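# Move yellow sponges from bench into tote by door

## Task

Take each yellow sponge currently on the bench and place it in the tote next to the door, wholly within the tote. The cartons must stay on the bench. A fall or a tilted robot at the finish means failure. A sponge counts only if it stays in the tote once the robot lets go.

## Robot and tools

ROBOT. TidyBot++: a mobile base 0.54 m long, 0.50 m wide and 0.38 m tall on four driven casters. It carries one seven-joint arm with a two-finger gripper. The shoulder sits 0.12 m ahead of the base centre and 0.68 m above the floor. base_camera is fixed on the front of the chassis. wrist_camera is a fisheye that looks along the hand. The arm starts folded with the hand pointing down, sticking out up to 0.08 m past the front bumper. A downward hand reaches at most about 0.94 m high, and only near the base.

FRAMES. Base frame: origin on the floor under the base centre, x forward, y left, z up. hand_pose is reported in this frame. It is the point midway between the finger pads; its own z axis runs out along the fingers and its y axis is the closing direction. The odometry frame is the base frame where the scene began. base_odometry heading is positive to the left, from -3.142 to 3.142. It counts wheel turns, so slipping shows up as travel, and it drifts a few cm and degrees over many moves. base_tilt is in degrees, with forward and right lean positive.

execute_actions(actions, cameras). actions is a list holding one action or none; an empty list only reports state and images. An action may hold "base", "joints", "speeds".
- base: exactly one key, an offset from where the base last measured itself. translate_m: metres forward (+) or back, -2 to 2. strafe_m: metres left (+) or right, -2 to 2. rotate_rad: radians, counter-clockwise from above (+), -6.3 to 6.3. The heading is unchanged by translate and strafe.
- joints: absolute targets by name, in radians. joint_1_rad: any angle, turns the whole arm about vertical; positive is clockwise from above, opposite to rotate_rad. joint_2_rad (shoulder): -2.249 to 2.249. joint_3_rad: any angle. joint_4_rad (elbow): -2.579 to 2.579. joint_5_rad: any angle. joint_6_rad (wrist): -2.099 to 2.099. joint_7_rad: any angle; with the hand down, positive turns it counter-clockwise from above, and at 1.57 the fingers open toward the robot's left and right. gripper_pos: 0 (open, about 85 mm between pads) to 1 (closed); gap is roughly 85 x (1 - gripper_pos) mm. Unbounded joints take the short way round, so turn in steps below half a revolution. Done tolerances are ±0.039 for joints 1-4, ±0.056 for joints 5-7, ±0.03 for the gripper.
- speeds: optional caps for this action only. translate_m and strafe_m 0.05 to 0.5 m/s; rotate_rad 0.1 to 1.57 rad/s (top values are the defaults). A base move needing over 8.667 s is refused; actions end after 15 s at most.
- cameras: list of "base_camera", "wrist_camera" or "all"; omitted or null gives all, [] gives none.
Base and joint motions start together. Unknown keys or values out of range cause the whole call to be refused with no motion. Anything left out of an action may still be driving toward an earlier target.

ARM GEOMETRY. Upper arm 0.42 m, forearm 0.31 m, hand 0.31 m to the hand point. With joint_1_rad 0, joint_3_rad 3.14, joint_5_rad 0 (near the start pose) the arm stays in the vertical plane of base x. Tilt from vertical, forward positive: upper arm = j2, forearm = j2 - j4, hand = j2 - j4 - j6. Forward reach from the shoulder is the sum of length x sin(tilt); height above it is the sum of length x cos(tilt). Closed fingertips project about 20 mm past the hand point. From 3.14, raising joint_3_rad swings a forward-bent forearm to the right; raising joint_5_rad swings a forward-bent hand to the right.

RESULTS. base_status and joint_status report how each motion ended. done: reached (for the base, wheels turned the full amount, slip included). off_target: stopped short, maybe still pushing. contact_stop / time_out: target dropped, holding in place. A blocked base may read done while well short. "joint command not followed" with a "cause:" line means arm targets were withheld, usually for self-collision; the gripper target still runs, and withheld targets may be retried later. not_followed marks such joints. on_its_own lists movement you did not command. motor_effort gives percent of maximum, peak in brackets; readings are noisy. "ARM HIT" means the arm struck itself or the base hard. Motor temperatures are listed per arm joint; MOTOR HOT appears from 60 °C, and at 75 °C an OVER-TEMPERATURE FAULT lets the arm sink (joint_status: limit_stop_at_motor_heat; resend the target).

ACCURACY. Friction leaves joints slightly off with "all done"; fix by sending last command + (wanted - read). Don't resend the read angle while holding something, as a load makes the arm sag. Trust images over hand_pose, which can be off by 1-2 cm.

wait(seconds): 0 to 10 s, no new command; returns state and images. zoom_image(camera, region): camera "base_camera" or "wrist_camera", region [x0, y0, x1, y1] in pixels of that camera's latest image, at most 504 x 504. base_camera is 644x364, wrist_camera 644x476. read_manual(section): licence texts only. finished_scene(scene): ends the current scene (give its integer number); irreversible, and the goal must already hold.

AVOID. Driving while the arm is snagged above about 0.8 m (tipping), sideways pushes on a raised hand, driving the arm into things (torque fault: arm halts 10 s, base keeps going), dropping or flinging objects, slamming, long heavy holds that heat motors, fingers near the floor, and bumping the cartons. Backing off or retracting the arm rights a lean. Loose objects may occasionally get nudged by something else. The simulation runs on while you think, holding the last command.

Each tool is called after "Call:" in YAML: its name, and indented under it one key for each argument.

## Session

Call:
execute_actions:
  actions:
    - {"joints":{"joint_2_rad":-0.4,"joint_4_rad":-0.7,"joint_6_rad":-1.7}}

Scene clock: 2.97 s.
Motor temperatures (°C, as the motors report them): [28 27 28 28 38 34 40]
base_odometry: x=+0.000 y=+0.000 heading=+0.000 (m, m, rad; odometry frame)
base_tilt: forward=+0.5 right=+0.0 (deg)
base_status: not commanded
joint_positions: joint_1_rad=+0.039 joint_2_rad=-0.377 joint_3_rad=+3.102 joint_4_rad=-0.708 joint_5_rad=-0.028 joint_6_rad=-1.670 joint_7_rad=+1.580 gripper_pos=+0.000
joint_status: all done
motor_effort: joint_1_rad=-1(1) joint_2_rad=+5(7) joint_3_rad=+1(1) joint_4_rad=+9(18) joint_5_rad=+1(0) joint_6_rad=+8(8) joint_7_rad=+0(0) (%)
hand_pose: x=+0.3490 y=+0.0174 z=+1.2399 quat_wxyz=(-0.002, +0.842, +0.015, +0.539) (m; base frame)
pictures: base_camera, wrist_camera
Images, in order (width x height): base_camera 644x364, wrist_camera 644x476.

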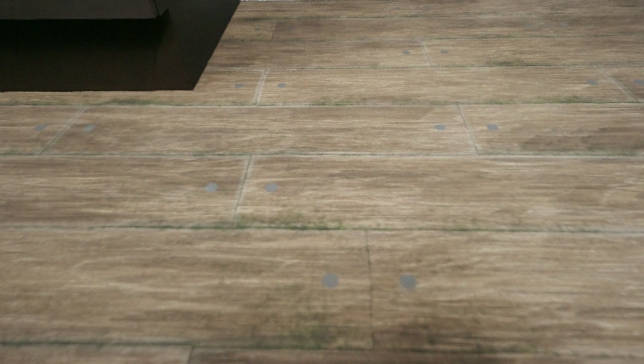

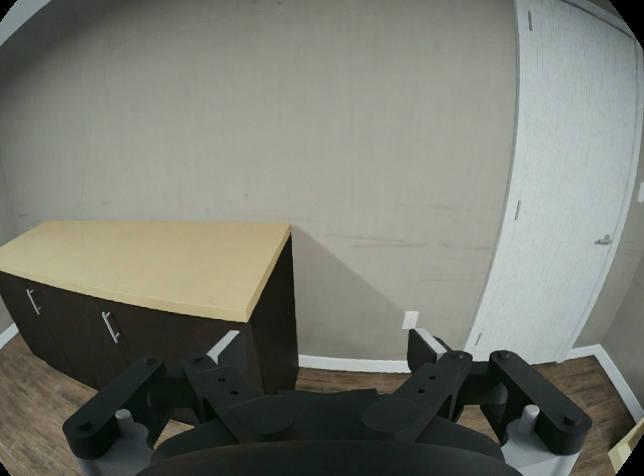

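Call:
execute_actions:
  actions:
    - {"joints":{"joint_1_rad":1.6,"joint_6_rad":-1.95}}
  cameras: ["wrist_camera"]

Call:
execute_actions:
  actions:
    - {"joints":{"joint_1_rad":3.17}}
  cameras: ["wrist_camera"]

Scene clock: 5.90 s.
Motor temperatures (°C, as the motors report them): [28 27 28 28 38 34 40]
base_odometry: x=+0.000 y=+0.000 heading=+0.000 (m, m, rad; odometry frame)
base_tilt: forward=+0.4 right=-0.1 (deg)
base_status: not commanded
joint_positions: joint_1_rad=+1.576 joint_2_rad=-0.377 joint_3_rad=+3.102 joint_4_rad=-0.708 joint_5_rad=-0.028 joint_6_rad=-1.920 joint_7_rad=+1.580 gripper_pos=+0.000
joint_status: all done
motor_effort: joint_1_rad=-1(0) joint_2_rad=+5(5) joint_3_rad=+1(2) joint_4_rad=+8(9) joint_5_rad=+1(1) joint_6_rad=+7(8) joint_7_rad=+0(0) (%)
hand_pose: x=+0.1417 y=-0.1884 z=+1.1740 quat_wxyz=(+0.298, +0.660, -0.616, +0.310) (m; base frame)
pictures: wrist_camera
Images, in order (width x height): wrist_camera 644x476.

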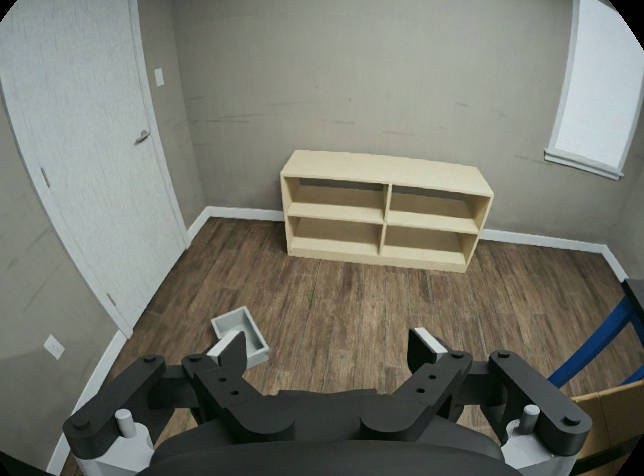

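Scene clock: 8.70 s.
Motor temperatures (°C, as the motors report them): [28 27 28 28 38 34 40]
base_odometry: x=+0.000 y=+0.000 heading=+0.000 (m, m, rad; odometry frame)
base_tilt: forward=+0.5 right=-0.1 (deg)
base_status: not commanded
joint_positions: joint_1_rad=+3.145 joint_2_rad=-0.377 joint_3_rad=+3.102 joint_4_rad=-0.708 joint_5_rad=-0.028 joint_6_rad=-1.920 joint_7_rad=+1.580 gripper_pos=+0.000
joint_status: all done
motor_effort: joint_1_rad=-1(1) joint_2_rad=+5(6) joint_3_rad=+1(1) joint_4_rad=+8(8) joint_5_rad=+1(1) joint_6_rad=+8(7) joint_7_rad=+0(1) (%)
hand_pose: x=-0.0694 y=-0.0228 z=+1.1740 quat_wxyz=(+0.430, +0.032, -0.902, +0.008) (m; base frame)
pictures: wrist_camera
Images, in order (width x height): wrist_camera 644x476.

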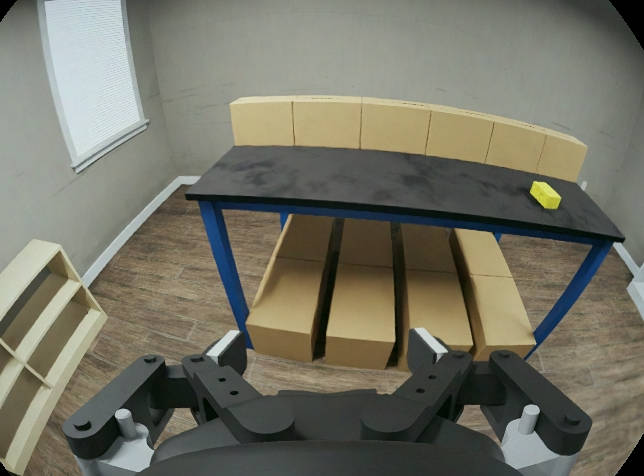

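Call:
execute_actions:
  actions:
    - {"base":{"rotate_rad":3.1},"joints":{"joint_1_rad":0.03,"joint_3_rad":3.17,"joint_5_rad":0.02}}
  cameras: []

Call:
execute_actions:
  actions:
    - {"base":{"strafe_m":-0.93},"joints":{"joint_1_rad":0,"joint_2_rad":0.1,"joint_6_rad":-1.5}}

Scene clock: 12.83 s.
Motor temperatures (°C, as the motors report them): [28 27 28 28 38 34 40]
base_odometry: x=+0.000 y=+0.000 heading=+3.099 (m, m, rad; odometry frame)
base_tilt: forward=+0.5 right=-0.1 (deg)
base_status: done
joint_positions: joint_1_rad=+0.055 joint_2_rad=-0.386 joint_3_rad=+3.148 joint_4_rad=-0.708 joint_5_rad=-0.012 joint_6_rad=-1.920 joint_7_rad=+1.580 gripper_pos=+0.000
joint_status: all done
motor_effort: joint_1_rad=+0(1) joint_2_rad=+7(9) joint_3_rad=+1(3) joint_4_rad=+8(9) joint_5_rad=+1(2) joint_6_rad=+7(7) joint_7_rad=+0(0) (%)
hand_pose: x=+0.3036 y=-0.0075 z=+1.1762 quat_wxyz=(+0.010, +0.900, -0.019, +0.435) (m; base frame)
pictures: none
No camera images: the call's "cameras" was empty. Leave "cameras" out to get every camera's image.

Scene clock: 16.17 s.
Motor temperatures (°C, as the motors report them): [28 27 28 28 38 34 40]
base_odometry: x=+0.039 y=+0.929 heading=+3.100 (m, m, rad; odometry frame)
base_tilt: forward=+0.5 right=-0.1 (deg)
base_status: done
joint_positions: joint_1_rad=+0.024 joint_2_rad=+0.105 joint_3_rad=+3.155 joint_4_rad=-0.702 joint_5_rad=-0.006 joint_6_rad=-1.527 joint_7_rad=+1.580 gripper_pos=+0.000
joint_status: all done
motor_effort: joint_1_rad=-2(3) joint_2_rad=-21(26) joint_3_rad=+0(3) joint_4_rad=+14(16) joint_5_rad=+1(2) joint_6_rad=+7(8) joint_7_rad=+0(0) (%)
hand_pose: x=+0.6150 y=-0.0148 z=+1.1025 quat_wxyz=(+0.007, +0.920, -0.012, +0.393) (m; base frame)
pictures: base_camera, wrist_camera
Images, in order (width x height): base_camera 644x364, wrist_camera 644x476.

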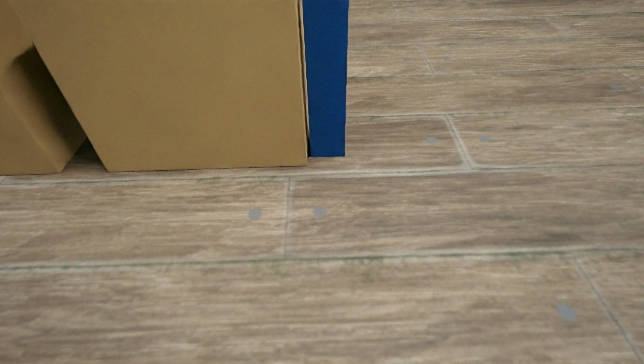

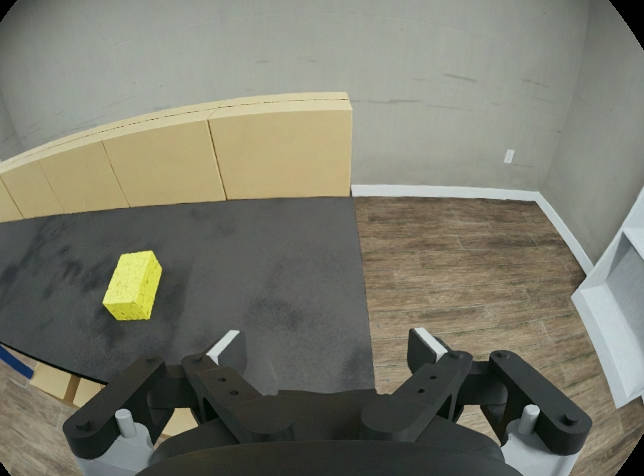

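Call:
execute_actions:
  actions:
    - {"base":{"strafe_m":0.24},"joints":{"joint_2_rad":0.1,"joint_4_rad":-1.2,"joint_6_rad":-0.8}}
  cameras: ["wrist_camera"]

Scene clock: 18.27 s.
Motor temperatures (°C, as the motors report them): [28 27 28 28 38 34 40]
base_odometry: x=+0.028 y=+0.689 heading=+3.100 (m, m, rad; odometry frame)
base_tilt: forward=+0.5 right=-0.2 (deg)
base_status: done
joint_positions: joint_1_rad=+0.010 joint_2_rad=+0.105 joint_3_rad=+3.161 joint_4_rad=-1.192 joint_5_rad=-0.005 joint_6_rad=-0.828 joint_7_rad=+1.580 gripper_pos=+0.000
joint_status: all done
motor_effort: joint_1_rad=+0(1) joint_2_rad=-27(29) joint_3_rad=+1(3) joint_4_rad=+18(19) joint_5_rad=+1(1) joint_6_rad=+8(8) joint_7_rad=+0(0) (%)
hand_pose: x=+0.7303 y=-0.0150 z=+1.0219 quat_wxyz=(+0.008, +0.873, -0.009, +0.487) (m; base frame)
pictures: wrist_camera
Images, in order (width x height): wrist_camera 644x476.

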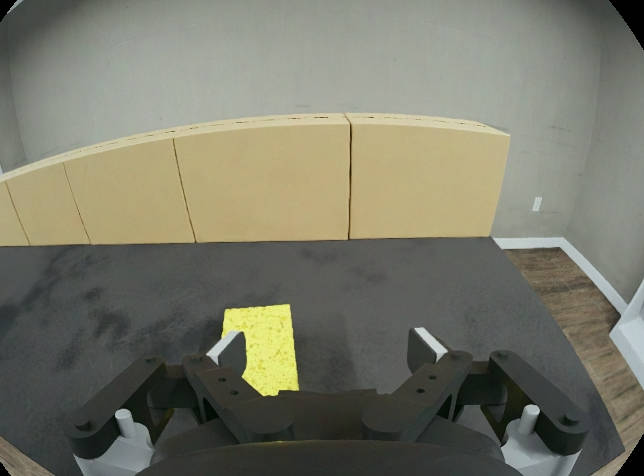

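Call:
execute_actions:
  actions:
    - {"base":{"strafe_m":0.055}}
  cameras: []

Call:
execute_actions:
  actions:
    - {"base":{"translate_m":-0.08}}
  cameras: []

Call:
execute_actions:
  actions:
    - {"joints":{"joint_2_rad":0.07,"joint_4_rad":-1.51,"joint_6_rad":-0.47}}
  cameras: ["wrist_camera"]

Scene clock: 19.60 s.
Motor temperatures (°C, as the motors report them): [28 27 28 28 38 34 40]
base_odometry: x=+0.026 y=+0.634 heading=+3.100 (m, m, rad; odometry frame)
base_tilt: forward=+0.6 right=-0.1 (deg)
base_status: done
joint_positions: joint_1_rad=+0.007 joint_2_rad=+0.105 joint_3_rad=+3.162 joint_4_rad=-1.192 joint_5_rad=-0.005 joint_6_rad=-0.828 joint_7_rad=+1.580 gripper_pos=+0.000
joint_status: not commanded
motor_effort: joint_1_rad=+0(2) joint_2_rad=-26(29) joint_3_rad=+1(3) joint_4_rad=+19(20) joint_5_rad=+1(0) joint_6_rad=+8(8) joint_7_rad=+0(1) (%)
hand_pose: x=+0.7304 y=-0.0133 z=+1.0219 quat_wxyz=(+0.007, +0.873, -0.008, +0.487) (m; base frame)
pictures: none
No camera images: the call's "cameras" was empty. Leave "cameras" out to get every camera's image.

Scene clock: 20.77 s.
Motor temperatures (°C, as the motors report them): [28 27 28 28 38 34 40]
base_odometry: x=+0.106 y=+0.631 heading=+3.100 (m, m, rad; odometry frame)
base_tilt: forward=+0.5 right=+0.0 (deg)
base_status: done
joint_positions: joint_1_rad=+0.007 joint_2_rad=+0.099 joint_3_rad=+3.162 joint_4_rad=-1.192 joint_5_rad=-0.005 joint_6_rad=-0.826 joint_7_rad=+1.580 gripper_pos=+0.000
joint_status: not commanded
motor_effort: joint_1_rad=-1(1) joint_2_rad=-24(31) joint_3_rad=+0(0) joint_4_rad=+18(20) joint_5_rad=+1(0) joint_6_rad=+8(8) joint_7_rad=+0(0) (%)
hand_pose: x=+0.7287 y=-0.0133 z=+1.0253 quat_wxyz=(+0.007, +0.872, -0.008, +0.490) (m; base frame)
pictures: none
No camera images: the call's "cameras" was empty. Leave "cameras" out to get every camera's image.

Scene clock: 22.17 s.
Motor temperatures (°C, as the motors report them): [28 27 28 28 38 34 40]
base_odometry: x=+0.106 y=+0.631 heading=+3.100 (m, m, rad; odometry frame)
base_tilt: forward=+0.5 right=+0.0 (deg)
base_status: not commanded
joint_positions: joint_1_rad=+0.007 joint_2_rad=+0.098 joint_3_rad=+3.162 joint_4_rad=-1.502 joint_5_rad=-0.005 joint_6_rad=-0.499 joint_7_rad=+1.580 gripper_pos=+0.000
joint_status: all done
motor_effort: joint_1_rad=-1(1) joint_2_rad=-27(29) joint_3_rad=+1(1) joint_4_rad=+19(21) joint_5_rad=+1(1) joint_6_rad=+8(8) joint_7_rad=+0(1) (%)
hand_pose: x=+0.7434 y=-0.0143 z=+0.9340 quat_wxyz=(+0.008, +0.867, -0.008, +0.498) (m; base frame)
pictures: wrist_camera
Images, in order (width x height): wrist_camera 644x476.

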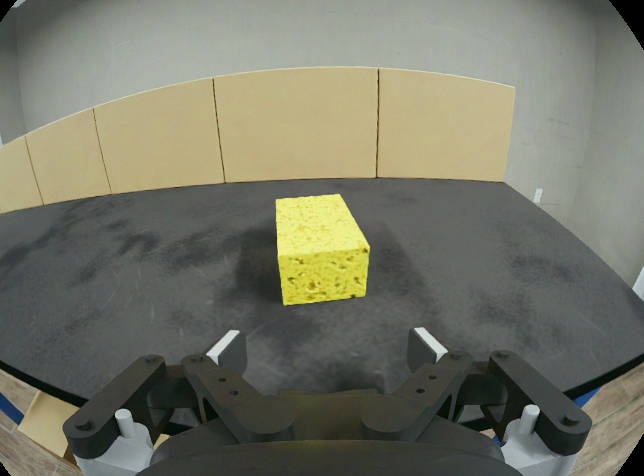

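Call:
execute_actions:
  actions:
    - {"base":{"translate_m":0.115},"speeds":{"translate_m":0.15}}
  cameras: ["wrist_camera"]

Call:
execute_actions:
  actions:
    - {"joints":{"gripper_pos":1}}
  cameras: []

Call:
execute_actions:
  actions:
    - {"joints":{"joint_2_rad":-0.4}}
  cameras: ["wrist_camera"]

Scene clock: 23.80 s.
Motor temperatures (°C, as the motors report them): [28 27 28 28 38 34 40]
base_odometry: x=-0.009 y=+0.635 heading=+3.100 (m, m, rad; odometry frame)
base_tilt: forward=+0.5 right=-0.1 (deg)
base_status: done
joint_positions: joint_1_rad=+0.007 joint_2_rad=+0.086 joint_3_rad=+3.162 joint_4_rad=-1.503 joint_5_rad=-0.005 joint_6_rad=-0.497 joint_7_rad=+1.580 gripper_pos=+0.000
joint_status: not commanded
motor_effort: joint_1_rad=+0(0) joint_2_rad=-27(29) joint_3_rad=+0(2) joint_4_rad=+20(20) joint_5_rad=+0(0) joint_6_rad=+8(9) joint_7_rad=+0(0) (%)
hand_pose: x=+0.7406 y=-0.0143 z=+0.9418 quat_wxyz=(+0.008, +0.864, -0.008, +0.504) (m; base frame)
pictures: wrist_camera
Images, in order (width x height): wrist_camera 644x476.

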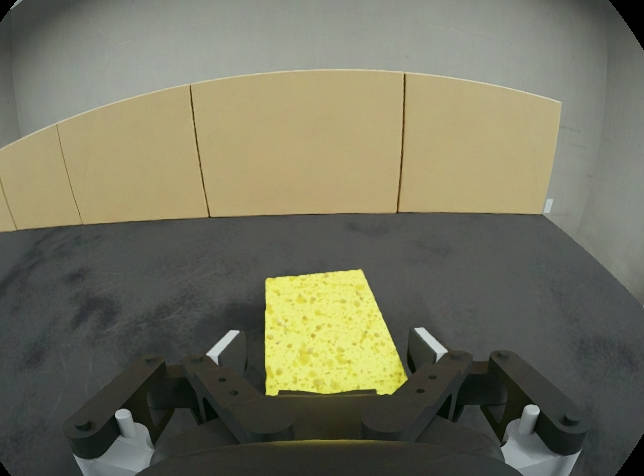

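Scene clock: 24.90 s.
Motor temperatures (°C, as the motors report them): [28 27 28 28 38 34 40]
base_odometry: x=-0.009 y=+0.635 heading=+3.100 (m, m, rad; odometry frame)
base_tilt: forward=+0.4 right=-0.1 (deg)
base_status: not commanded
joint_positions: joint_1_rad=+0.007 joint_2_rad=+0.084 joint_3_rad=+3.162 joint_4_rad=-1.504 joint_5_rad=-0.005 joint_6_rad=-0.493 joint_7_rad=+1.580 gripper_pos=+0.391
joint_status: gripper_pos off_target (ended at +0.391, target +1.000)
motor_effort: joint_1_rad=-1(0) joint_2_rad=-25(27) joint_3_rad=+0(1) joint_4_rad=+18(20) joint_5_rad=+0(1) joint_6_rad=+8(8) joint_7_rad=+0(0) (%)
hand_pose: x=+0.7404 y=-0.0143 z=+0.9437 quat_wxyz=(+0.008, +0.863, -0.008, +0.506) (m; base frame)
pictures: none
No camera images: the call's "cameras" was empty. Leave "cameras" out to get every camera's image.

Scene clock: 26.57 s.
Motor temperatures (°C, as the motors report them): [28 27 28 28 38 34 40]
base_odometry: x=-0.009 y=+0.635 heading=+3.100 (m, m, rad; odometry frame)
base_tilt: forward=+0.4 right=-0.2 (deg)
base_status: not commanded
joint_positions: joint_1_rad=+0.007 joint_2_rad=-0.395 joint_3_rad=+3.162 joint_4_rad=-1.508 joint_5_rad=-0.005 joint_6_rad=-0.493 joint_7_rad=+1.580 gripper_pos=+0.391
joint_status: all done
motor_effort: joint_1_rad=-1(1) joint_2_rad=-6(29) joint_3_rad=+1(1) joint_4_rad=+18(21) joint_5_rad=+1(1) joint_6_rad=+9(9) joint_7_rad=+0(0) (%)
hand_pose: x=+0.5504 y=-0.0130 z=+1.1982 quat_wxyz=(+0.007, +0.719, -0.009, +0.694) (m; base frame)
pictures: wrist_camera
Images, in order (width x height): wrist_camera 644x476.

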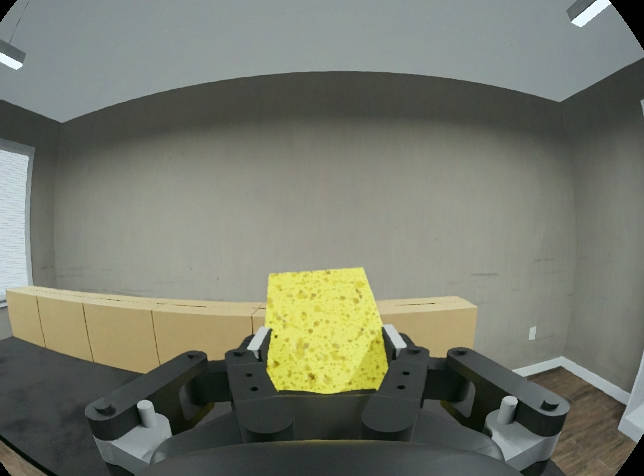

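Call:
execute_actions:
  actions:
    - {"base":{"rotate_rad":1.86}}
  cameras: []

Call:
execute_actions:
  actions:
    - {"base":{"translate_m":0.9},"joints":{"joint_2_rad":1.2,"joint_4_rad":-1.82,"joint_6_rad":0.33}}

Scene clock: 29.27 s.
Motor temperatures (°C, as the motors report them): [28 27 28 28 38 34 40]
base_odometry: x=-0.009 y=+0.635 heading=-1.324 (m, m, rad; odometry frame)
base_tilt: forward=+0.5 right=-0.1 (deg)
base_status: done
joint_positions: joint_1_rad=+0.007 joint_2_rad=-0.395 joint_3_rad=+3.162 joint_4_rad=-1.508 joint_5_rad=-0.005 joint_6_rad=-0.493 joint_7_rad=+1.580 gripper_pos=+0.391
joint_status: not commanded
motor_effort: joint_1_rad=-1(3) joint_2_rad=-6(8) joint_3_rad=+1(1) joint_4_rad=+18(19) joint_5_rad=+1(0) joint_6_rad=+9(9) joint_7_rad=+0(0) (%)
hand_pose: x=+0.5504 y=-0.0133 z=+1.1982 quat_wxyz=(+0.007, +0.719, -0.010, +0.694) (m; base frame)
pictures: none
No camera images: the call's "cameras" was empty. Leave "cameras" out to get every camera's image.

Scene clock: 32.57 s.
Motor temperatures (°C, as the motors report them): [28 27 28 28 38 34 40]
base_odometry: x=+0.212 y=-0.237 heading=-1.323 (m, m, rad; odometry frame)
base_tilt: forward=+0.6 right=+0.0 (deg)
base_status: done
joint_positions: joint_1_rad=+0.007 joint_2_rad=+1.182 joint_3_rad=+3.162 joint_4_rad=-1.810 joint_5_rad=-0.005 joint_6_rad=+0.302 joint_7_rad=+1.580 gripper_pos=+0.392
joint_status: all done
motor_effort: joint_1_rad=-1(1) joint_2_rad=-43(49) joint_3_rad=+0(1) joint_4_rad=+4(19) joint_5_rad=+1(0) joint_6_rad=+5(9) joint_7_rad=-1(0) (%)
hand_pose: x=+0.6911 y=-0.0157 z=+0.2502 quat_wxyz=(+0.012, +0.975, -0.003, +0.224) (m; base frame)
pictures: base_camera, wrist_camera
Images, in order (width x height): base_camera 644x364, wrist_camera 644x476.

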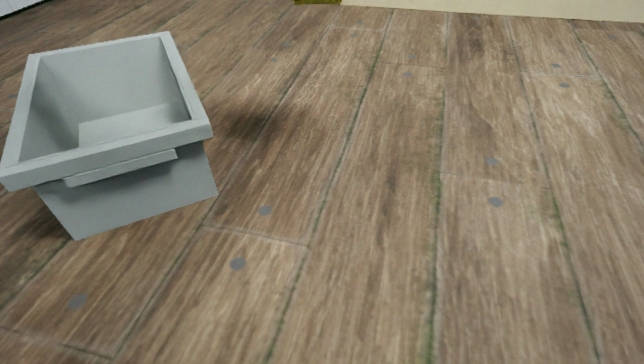

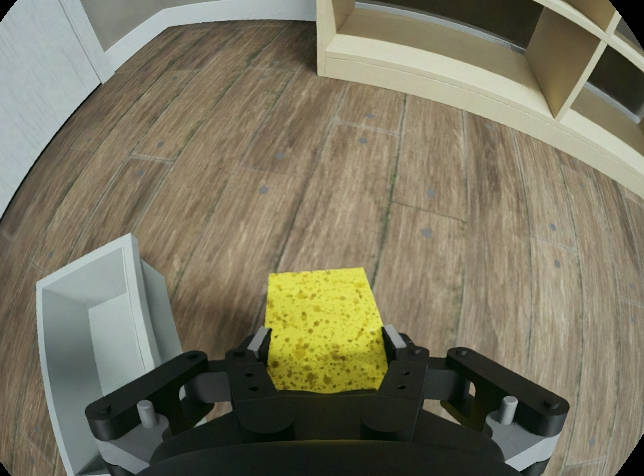

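Call:
execute_actions:
  actions:
    - {"joints":{"joint_1_rad":-0.5}}
  cameras: ["wrist_camera"]

Call:
execute_actions:
  actions:
    - {"joints":{"joint_2_rad":1.54,"joint_4_rad":-1.56,"joint_6_rad":0.39}}

Scene clock: 34.53 s.
Motor temperatures (°C, as the motors report them): [28 27 28 28 38 34 40]
base_odometry: x=+0.212 y=-0.237 heading=-1.323 (m, m, rad; odometry frame)
base_tilt: forward=+0.5 right=+0.0 (deg)
base_status: not commanded
joint_positions: joint_1_rad=-0.485 joint_2_rad=+1.182 joint_3_rad=+3.162 joint_4_rad=-1.810 joint_5_rad=-0.005 joint_6_rad=+0.302 joint_7_rad=+1.580 gripper_pos=+0.392
joint_status: all done
motor_effort: joint_1_rad=-1(2) joint_2_rad=-44(44) joint_3_rad=+0(2) joint_4_rad=+4(5) joint_5_rad=+1(0) joint_6_rad=+5(5) joint_7_rad=+0(0) (%)
hand_pose: x=+0.6309 y=+0.2560 z=+0.2502 quat_wxyz=(-0.043, +0.946, +0.234, +0.220) (m; base frame)
pictures: wrist_camera
Images, in order (width x height): wrist_camera 644x476.

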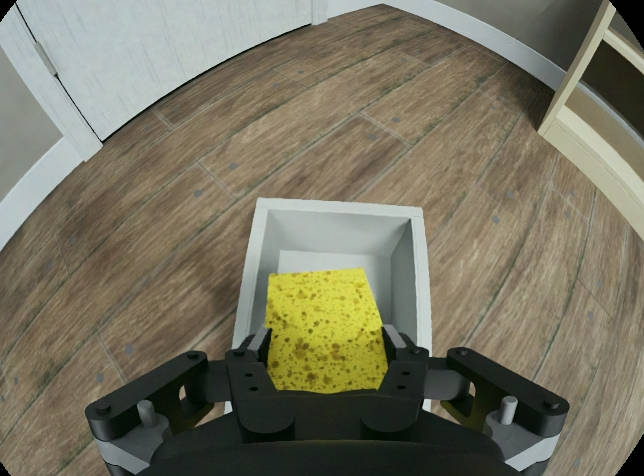

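Scene clock: 36.23 s.
Motor temperatures (°C, as the motors report them): [28 27 28 28 38 34 40]
base_odometry: x=+0.212 y=-0.237 heading=-1.323 (m, m, rad; odometry frame)
base_tilt: forward=+0.4 right=-0.1 (deg)
base_status: not commanded
joint_positions: joint_1_rad=-0.485 joint_2_rad=+1.532 joint_3_rad=+3.162 joint_4_rad=-1.572 joint_5_rad=-0.005 joint_6_rad=+0.360 joint_7_rad=+1.580 gripper_pos=+0.392
joint_status: all done
motor_effort: joint_1_rad=-1(2) joint_2_rad=-45(48) joint_3_rad=+0(0) joint_4_rad=+2(5) joint_5_rad=+1(0) joint_6_rad=+4(5) joint_7_rad=+0(0) (%)
hand_pose: x=+0.6135 y=+0.2470 z=+0.0967 quat_wxyz=(-0.036, +0.951, +0.239, +0.194) (m; base frame)
pictures: base_camera, wrist_camera
Images, in order (width x height): base_camera 644x364, wrist_camera 644x476.

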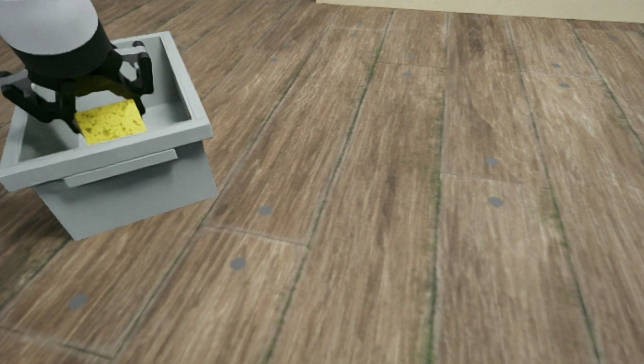

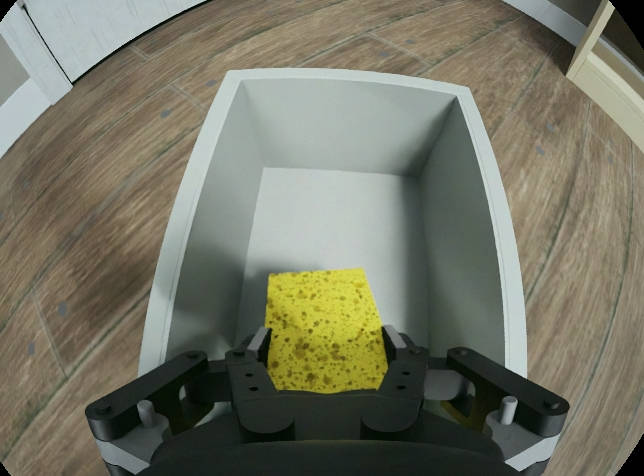

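Call:
execute_actions:
  actions:
    - {"joints":{"gripper_pos":0.15}}
  cameras: []

Call:
execute_actions:
  actions:
    - {"joints":{"joint_2_rad":1.1,"joint_6_rad":0}}
  cameras: ["base_camera"]

Call:
execute_actions:
  actions:
    - {"base":{"rotate_rad":-1.5},"joints":{"joint_1_rad":0.3,"joint_2_rad":-0.4,"joint_4_rad":-0.7,"joint_6_rad":-1.9,"gripper_pos":0}}

Scene clock: 37.47 s.
Motor temperatures (°C, as the motors report them): [28 27 28 28 38 34 40]
base_odometry: x=+0.212 y=-0.237 heading=-1.323 (m, m, rad; odometry frame)
base_tilt: forward=+0.4 right=-0.1 (deg)
base_status: not commanded
joint_positions: joint_1_rad=-0.485 joint_2_rad=+1.532 joint_3_rad=+3.162 joint_4_rad=-1.572 joint_5_rad=-0.005 joint_6_rad=+0.360 joint_7_rad=+1.580 gripper_pos=+0.150
joint_status: all done
motor_effort: joint_1_rad=+0(1) joint_2_rad=-44(45) joint_3_rad=+0(0) joint_4_rad=+2(2) joint_5_rad=+0(1) joint_6_rad=+4(4) joint_7_rad=-1(0) (%)
hand_pose: x=+0.6135 y=+0.2470 z=+0.0967 quat_wxyz=(-0.036, +0.951, +0.239, +0.194) (m; base frame)
pictures: none
No camera images: the call's "cameras" was empty. Leave "cameras" out to get every camera's image.

Scene clock: 39.13 s.
Motor temperatures (°C, as the motors report them): [28 27 28 28 38 34 40]
base_odometry: x=+0.212 y=-0.237 heading=-1.323 (m, m, rad; odometry frame)
base_tilt: forward=+0.4 right=-0.1 (deg)
base_status: not commanded
joint_positions: joint_1_rad=-0.485 joint_2_rad=+1.107 joint_3_rad=+3.162 joint_4_rad=-1.562 joint_5_rad=-0.005 joint_6_rad=+0.029 joint_7_rad=+1.580 gripper_pos=+0.150
joint_status: all done
motor_effort: joint_1_rad=-1(1) joint_2_rad=-48(50) joint_3_rad=+0(0) joint_4_rad=+9(10) joint_5_rad=+1(1) joint_6_rad=+5(5) joint_7_rad=+0(0) (%)
hand_pose: x=+0.7168 y=+0.3015 z=+0.3174 quat_wxyz=(-0.049, +0.940, +0.232, +0.244) (m; base frame)
pictures: base_camera
Images, in order (width x height): base_camera 644x364.

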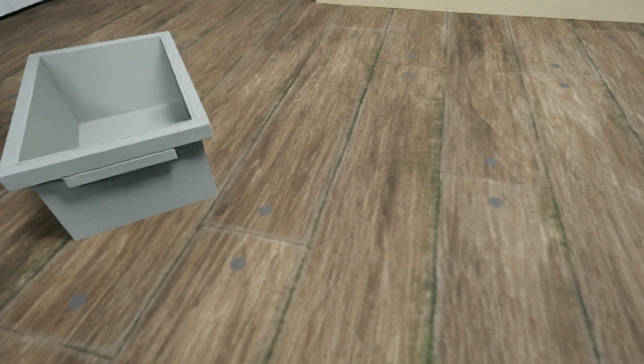

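Scene clock: 41.93 s.
Motor temperatures (°C, as the motors report them): [28 27 28 28 38 34 40]
base_odometry: x=+0.212 y=-0.237 heading=-2.823 (m, m, rad; odometry frame)
base_tilt: forward=+0.5 right=-0.1 (deg)
base_status: done
joint_positions: joint_1_rad=+0.274 joint_2_rad=-0.395 joint_3_rad=+3.190 joint_4_rad=-0.706 joint_5_rad=+0.011 joint_6_rad=-1.875 joint_7_rad=+1.580 gripper_pos=+0.000
joint_status: all done
motor_effort: joint_1_rad=+0(11) joint_2_rad=+6(54) joint_3_rad=+1(8) joint_4_rad=+8(18) joint_5_rad=+0(3) joint_6_rad=+7(8) joint_7_rad=+0(0) (%)
hand_pose: x=+0.2954 y=-0.0701 z=+1.1898 quat_wxyz=(+0.071, +0.876, -0.145, +0.454) (m; base frame)
pictures: base_camera, wrist_camera
Images, in order (width x height): base_camera 644x364, wrist_camera 644x476.

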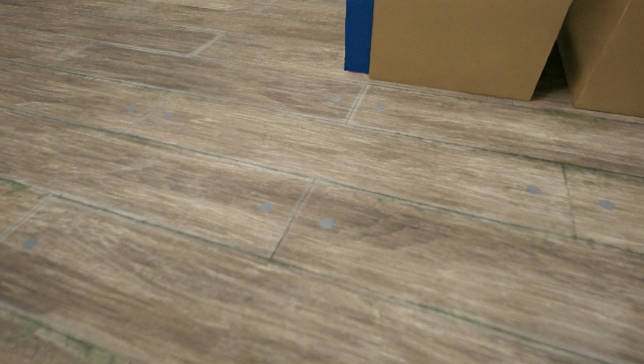

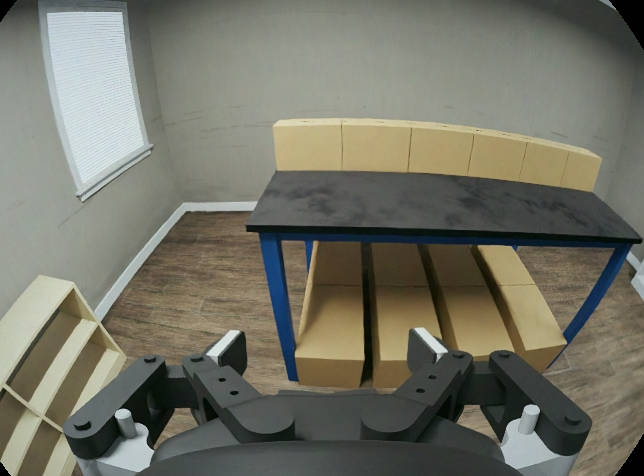

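Call:
execute_actions:
  actions:
    - {"base":{"rotate_rad":-0.24},"joints":{"joint_1_rad":-1.9}}

Call:
execute_actions:
  actions:
    - {"base":{"translate_m":0.3},"joints":{"joint_1_rad":0,"joint_6_rad":-1.7}}
  cameras: []

Call:
execute_actions:
  actions:
    - {"base":{"strafe_m":0.48},"joints":{"joint_1_rad":1.6}}
  cameras: ["base_camera"]

Call:
execute_actions:
  actions:
    - {"base":{"translate_m":1.05}}

Scene clock: 45.47 s.
Motor temperatures (°C, as the motors report them): [28 27 28 28 38 34 40]
base_odometry: x=+0.212 y=-0.237 heading=-3.062 (m, m, rad; odometry frame)
base_tilt: forward=+0.5 right=-0.1 (deg)
base_status: done
joint_positions: joint_1_rad=-1.876 joint_2_rad=-0.395 joint_3_rad=+3.189 joint_4_rad=-0.706 joint_5_rad=+0.011 joint_6_rad=-1.875 joint_7_rad=+1.580 gripper_pos=+0.000
joint_status: all done
motor_effort: joint_1_rad=-1(0) joint_2_rad=+6(7) joint_3_rad=+1(1) joint_4_rad=+8(8) joint_5_rad=+0(0) joint_6_rad=+7(8) joint_7_rad=+0(0) (%)
hand_pose: x=+0.0808 y=+0.1858 z=+1.1898 quat_wxyz=(-0.366, +0.544, +0.702, +0.278) (m; base frame)
pictures: base_camera, wrist_camera
Images, in order (width x height): base_camera 644x364, wrist_camera 644x476.

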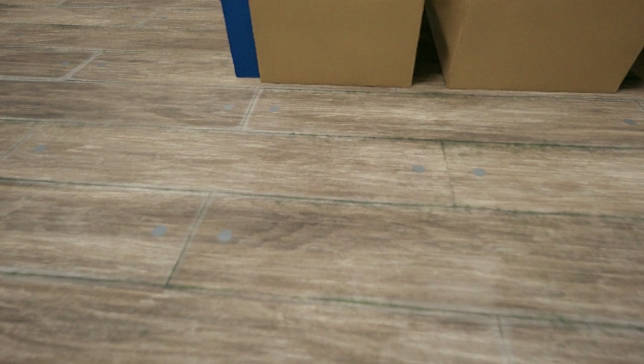

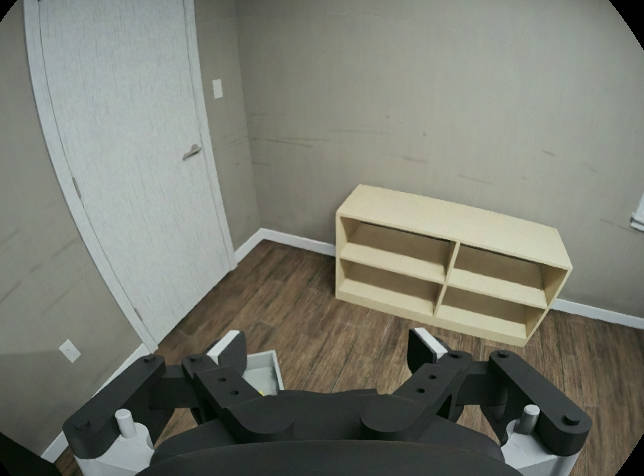

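Scene clock: 48.50 s.
Motor temperatures (°C, as the motors report them): [28 27 28 28 38 34 40]
base_odometry: x=-0.087 y=-0.261 heading=-3.062 (m, m, rad; odometry frame)
base_tilt: forward=+0.5 right=+0.0 (deg)
base_status: done
joint_positions: joint_1_rad=-0.024 joint_2_rad=-0.395 joint_3_rad=+3.186 joint_4_rad=-0.706 joint_5_rad=+0.011 joint_6_rad=-1.730 joint_7_rad=+1.580 gripper_pos=+0.000
joint_status: all done
motor_effort: joint_1_rad=-1(0) joint_2_rad=+6(9) joint_3_rad=+1(3) joint_4_rad=+9(9) joint_5_rad=+0(2) joint_6_rad=+8(9) joint_7_rad=+0(1) (%)
hand_pose: x=+0.3314 y=-0.0148 z=+1.2284 quat_wxyz=(+0.004, +0.852, -0.011, +0.523) (m; base frame)
pictures: none
No camera images: the call's "cameras" was empty. Leave "cameras" out to get every camera's image.

Scene clock: 51.30 s.
Motor temperatures (°C, as the motors report them): [28 27 28 28 38 34 40]
base_odometry: x=-0.050 y=-0.740 heading=-3.063 (m, m, rad; odometry frame)
base_tilt: forward=+0.5 right=-0.1 (deg)
base_status: done
joint_positions: joint_1_rad=+1.576 joint_2_rad=-0.395 joint_3_rad=+3.182 joint_4_rad=-0.706 joint_5_rad=+0.011 joint_6_rad=-1.729 joint_7_rad=+1.580 gripper_pos=+0.000
joint_status: all done
motor_effort: joint_1_rad=-2(1) joint_2_rad=+5(9) joint_3_rad=+1(2) joint_4_rad=+8(10) joint_5_rad=+1(0) joint_6_rad=+8(8) joint_7_rad=+0(0) (%)
hand_pose: x=+0.0995 y=-0.2116 z=+1.2288 quat_wxyz=(+0.378, +0.587, -0.618, +0.362) (m; base frame)
pictures: base_camera
Images, in order (width x height): base_camera 644x364.

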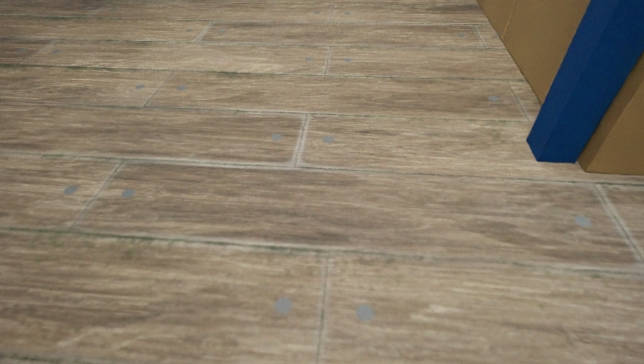

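Scene clock: 54.77 s.
Motor temperatures (°C, as the motors report them): [28 27 28 28 38 34 40]
base_odometry: x=-1.096 y=-0.823 heading=-3.062 (m, m, rad; odometry frame)
base_tilt: forward=+0.5 right=-0.1 (deg)
base_status: done
joint_positions: joint_1_rad=+1.576 joint_2_rad=-0.395 joint_3_rad=+3.182 joint_4_rad=-0.706 joint_5_rad=+0.011 joint_6_rad=-1.729 joint_7_rad=+1.580 gripper_pos=+0.000
joint_status: not commanded
motor_effort: joint_1_rad=-1(0) joint_2_rad=+6(8) joint_3_rad=+1(2) joint_4_rad=+8(9) joint_5_rad=+1(1) joint_6_rad=+8(8) joint_7_rad=+0(0) (%)
hand_pose: x=+0.0995 y=-0.2117 z=+1.2289 quat_wxyz=(+0.378, +0.587, -0.618, +0.362) (m; base frame)
pictures: base_camera, wrist_camera
Images, in order (width x height): base_camera 644x364, wrist_camera 644x476.

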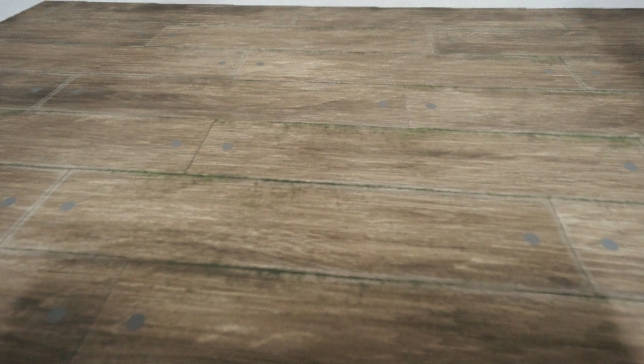

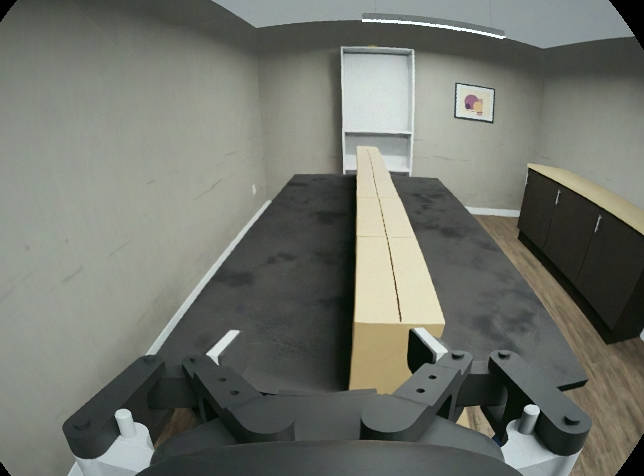

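Nothing behind the cartons, and a bit of yellow showed in the tote earlier.

Call:
finished_scene:
  scene: 2

The scene is finished: the task was done.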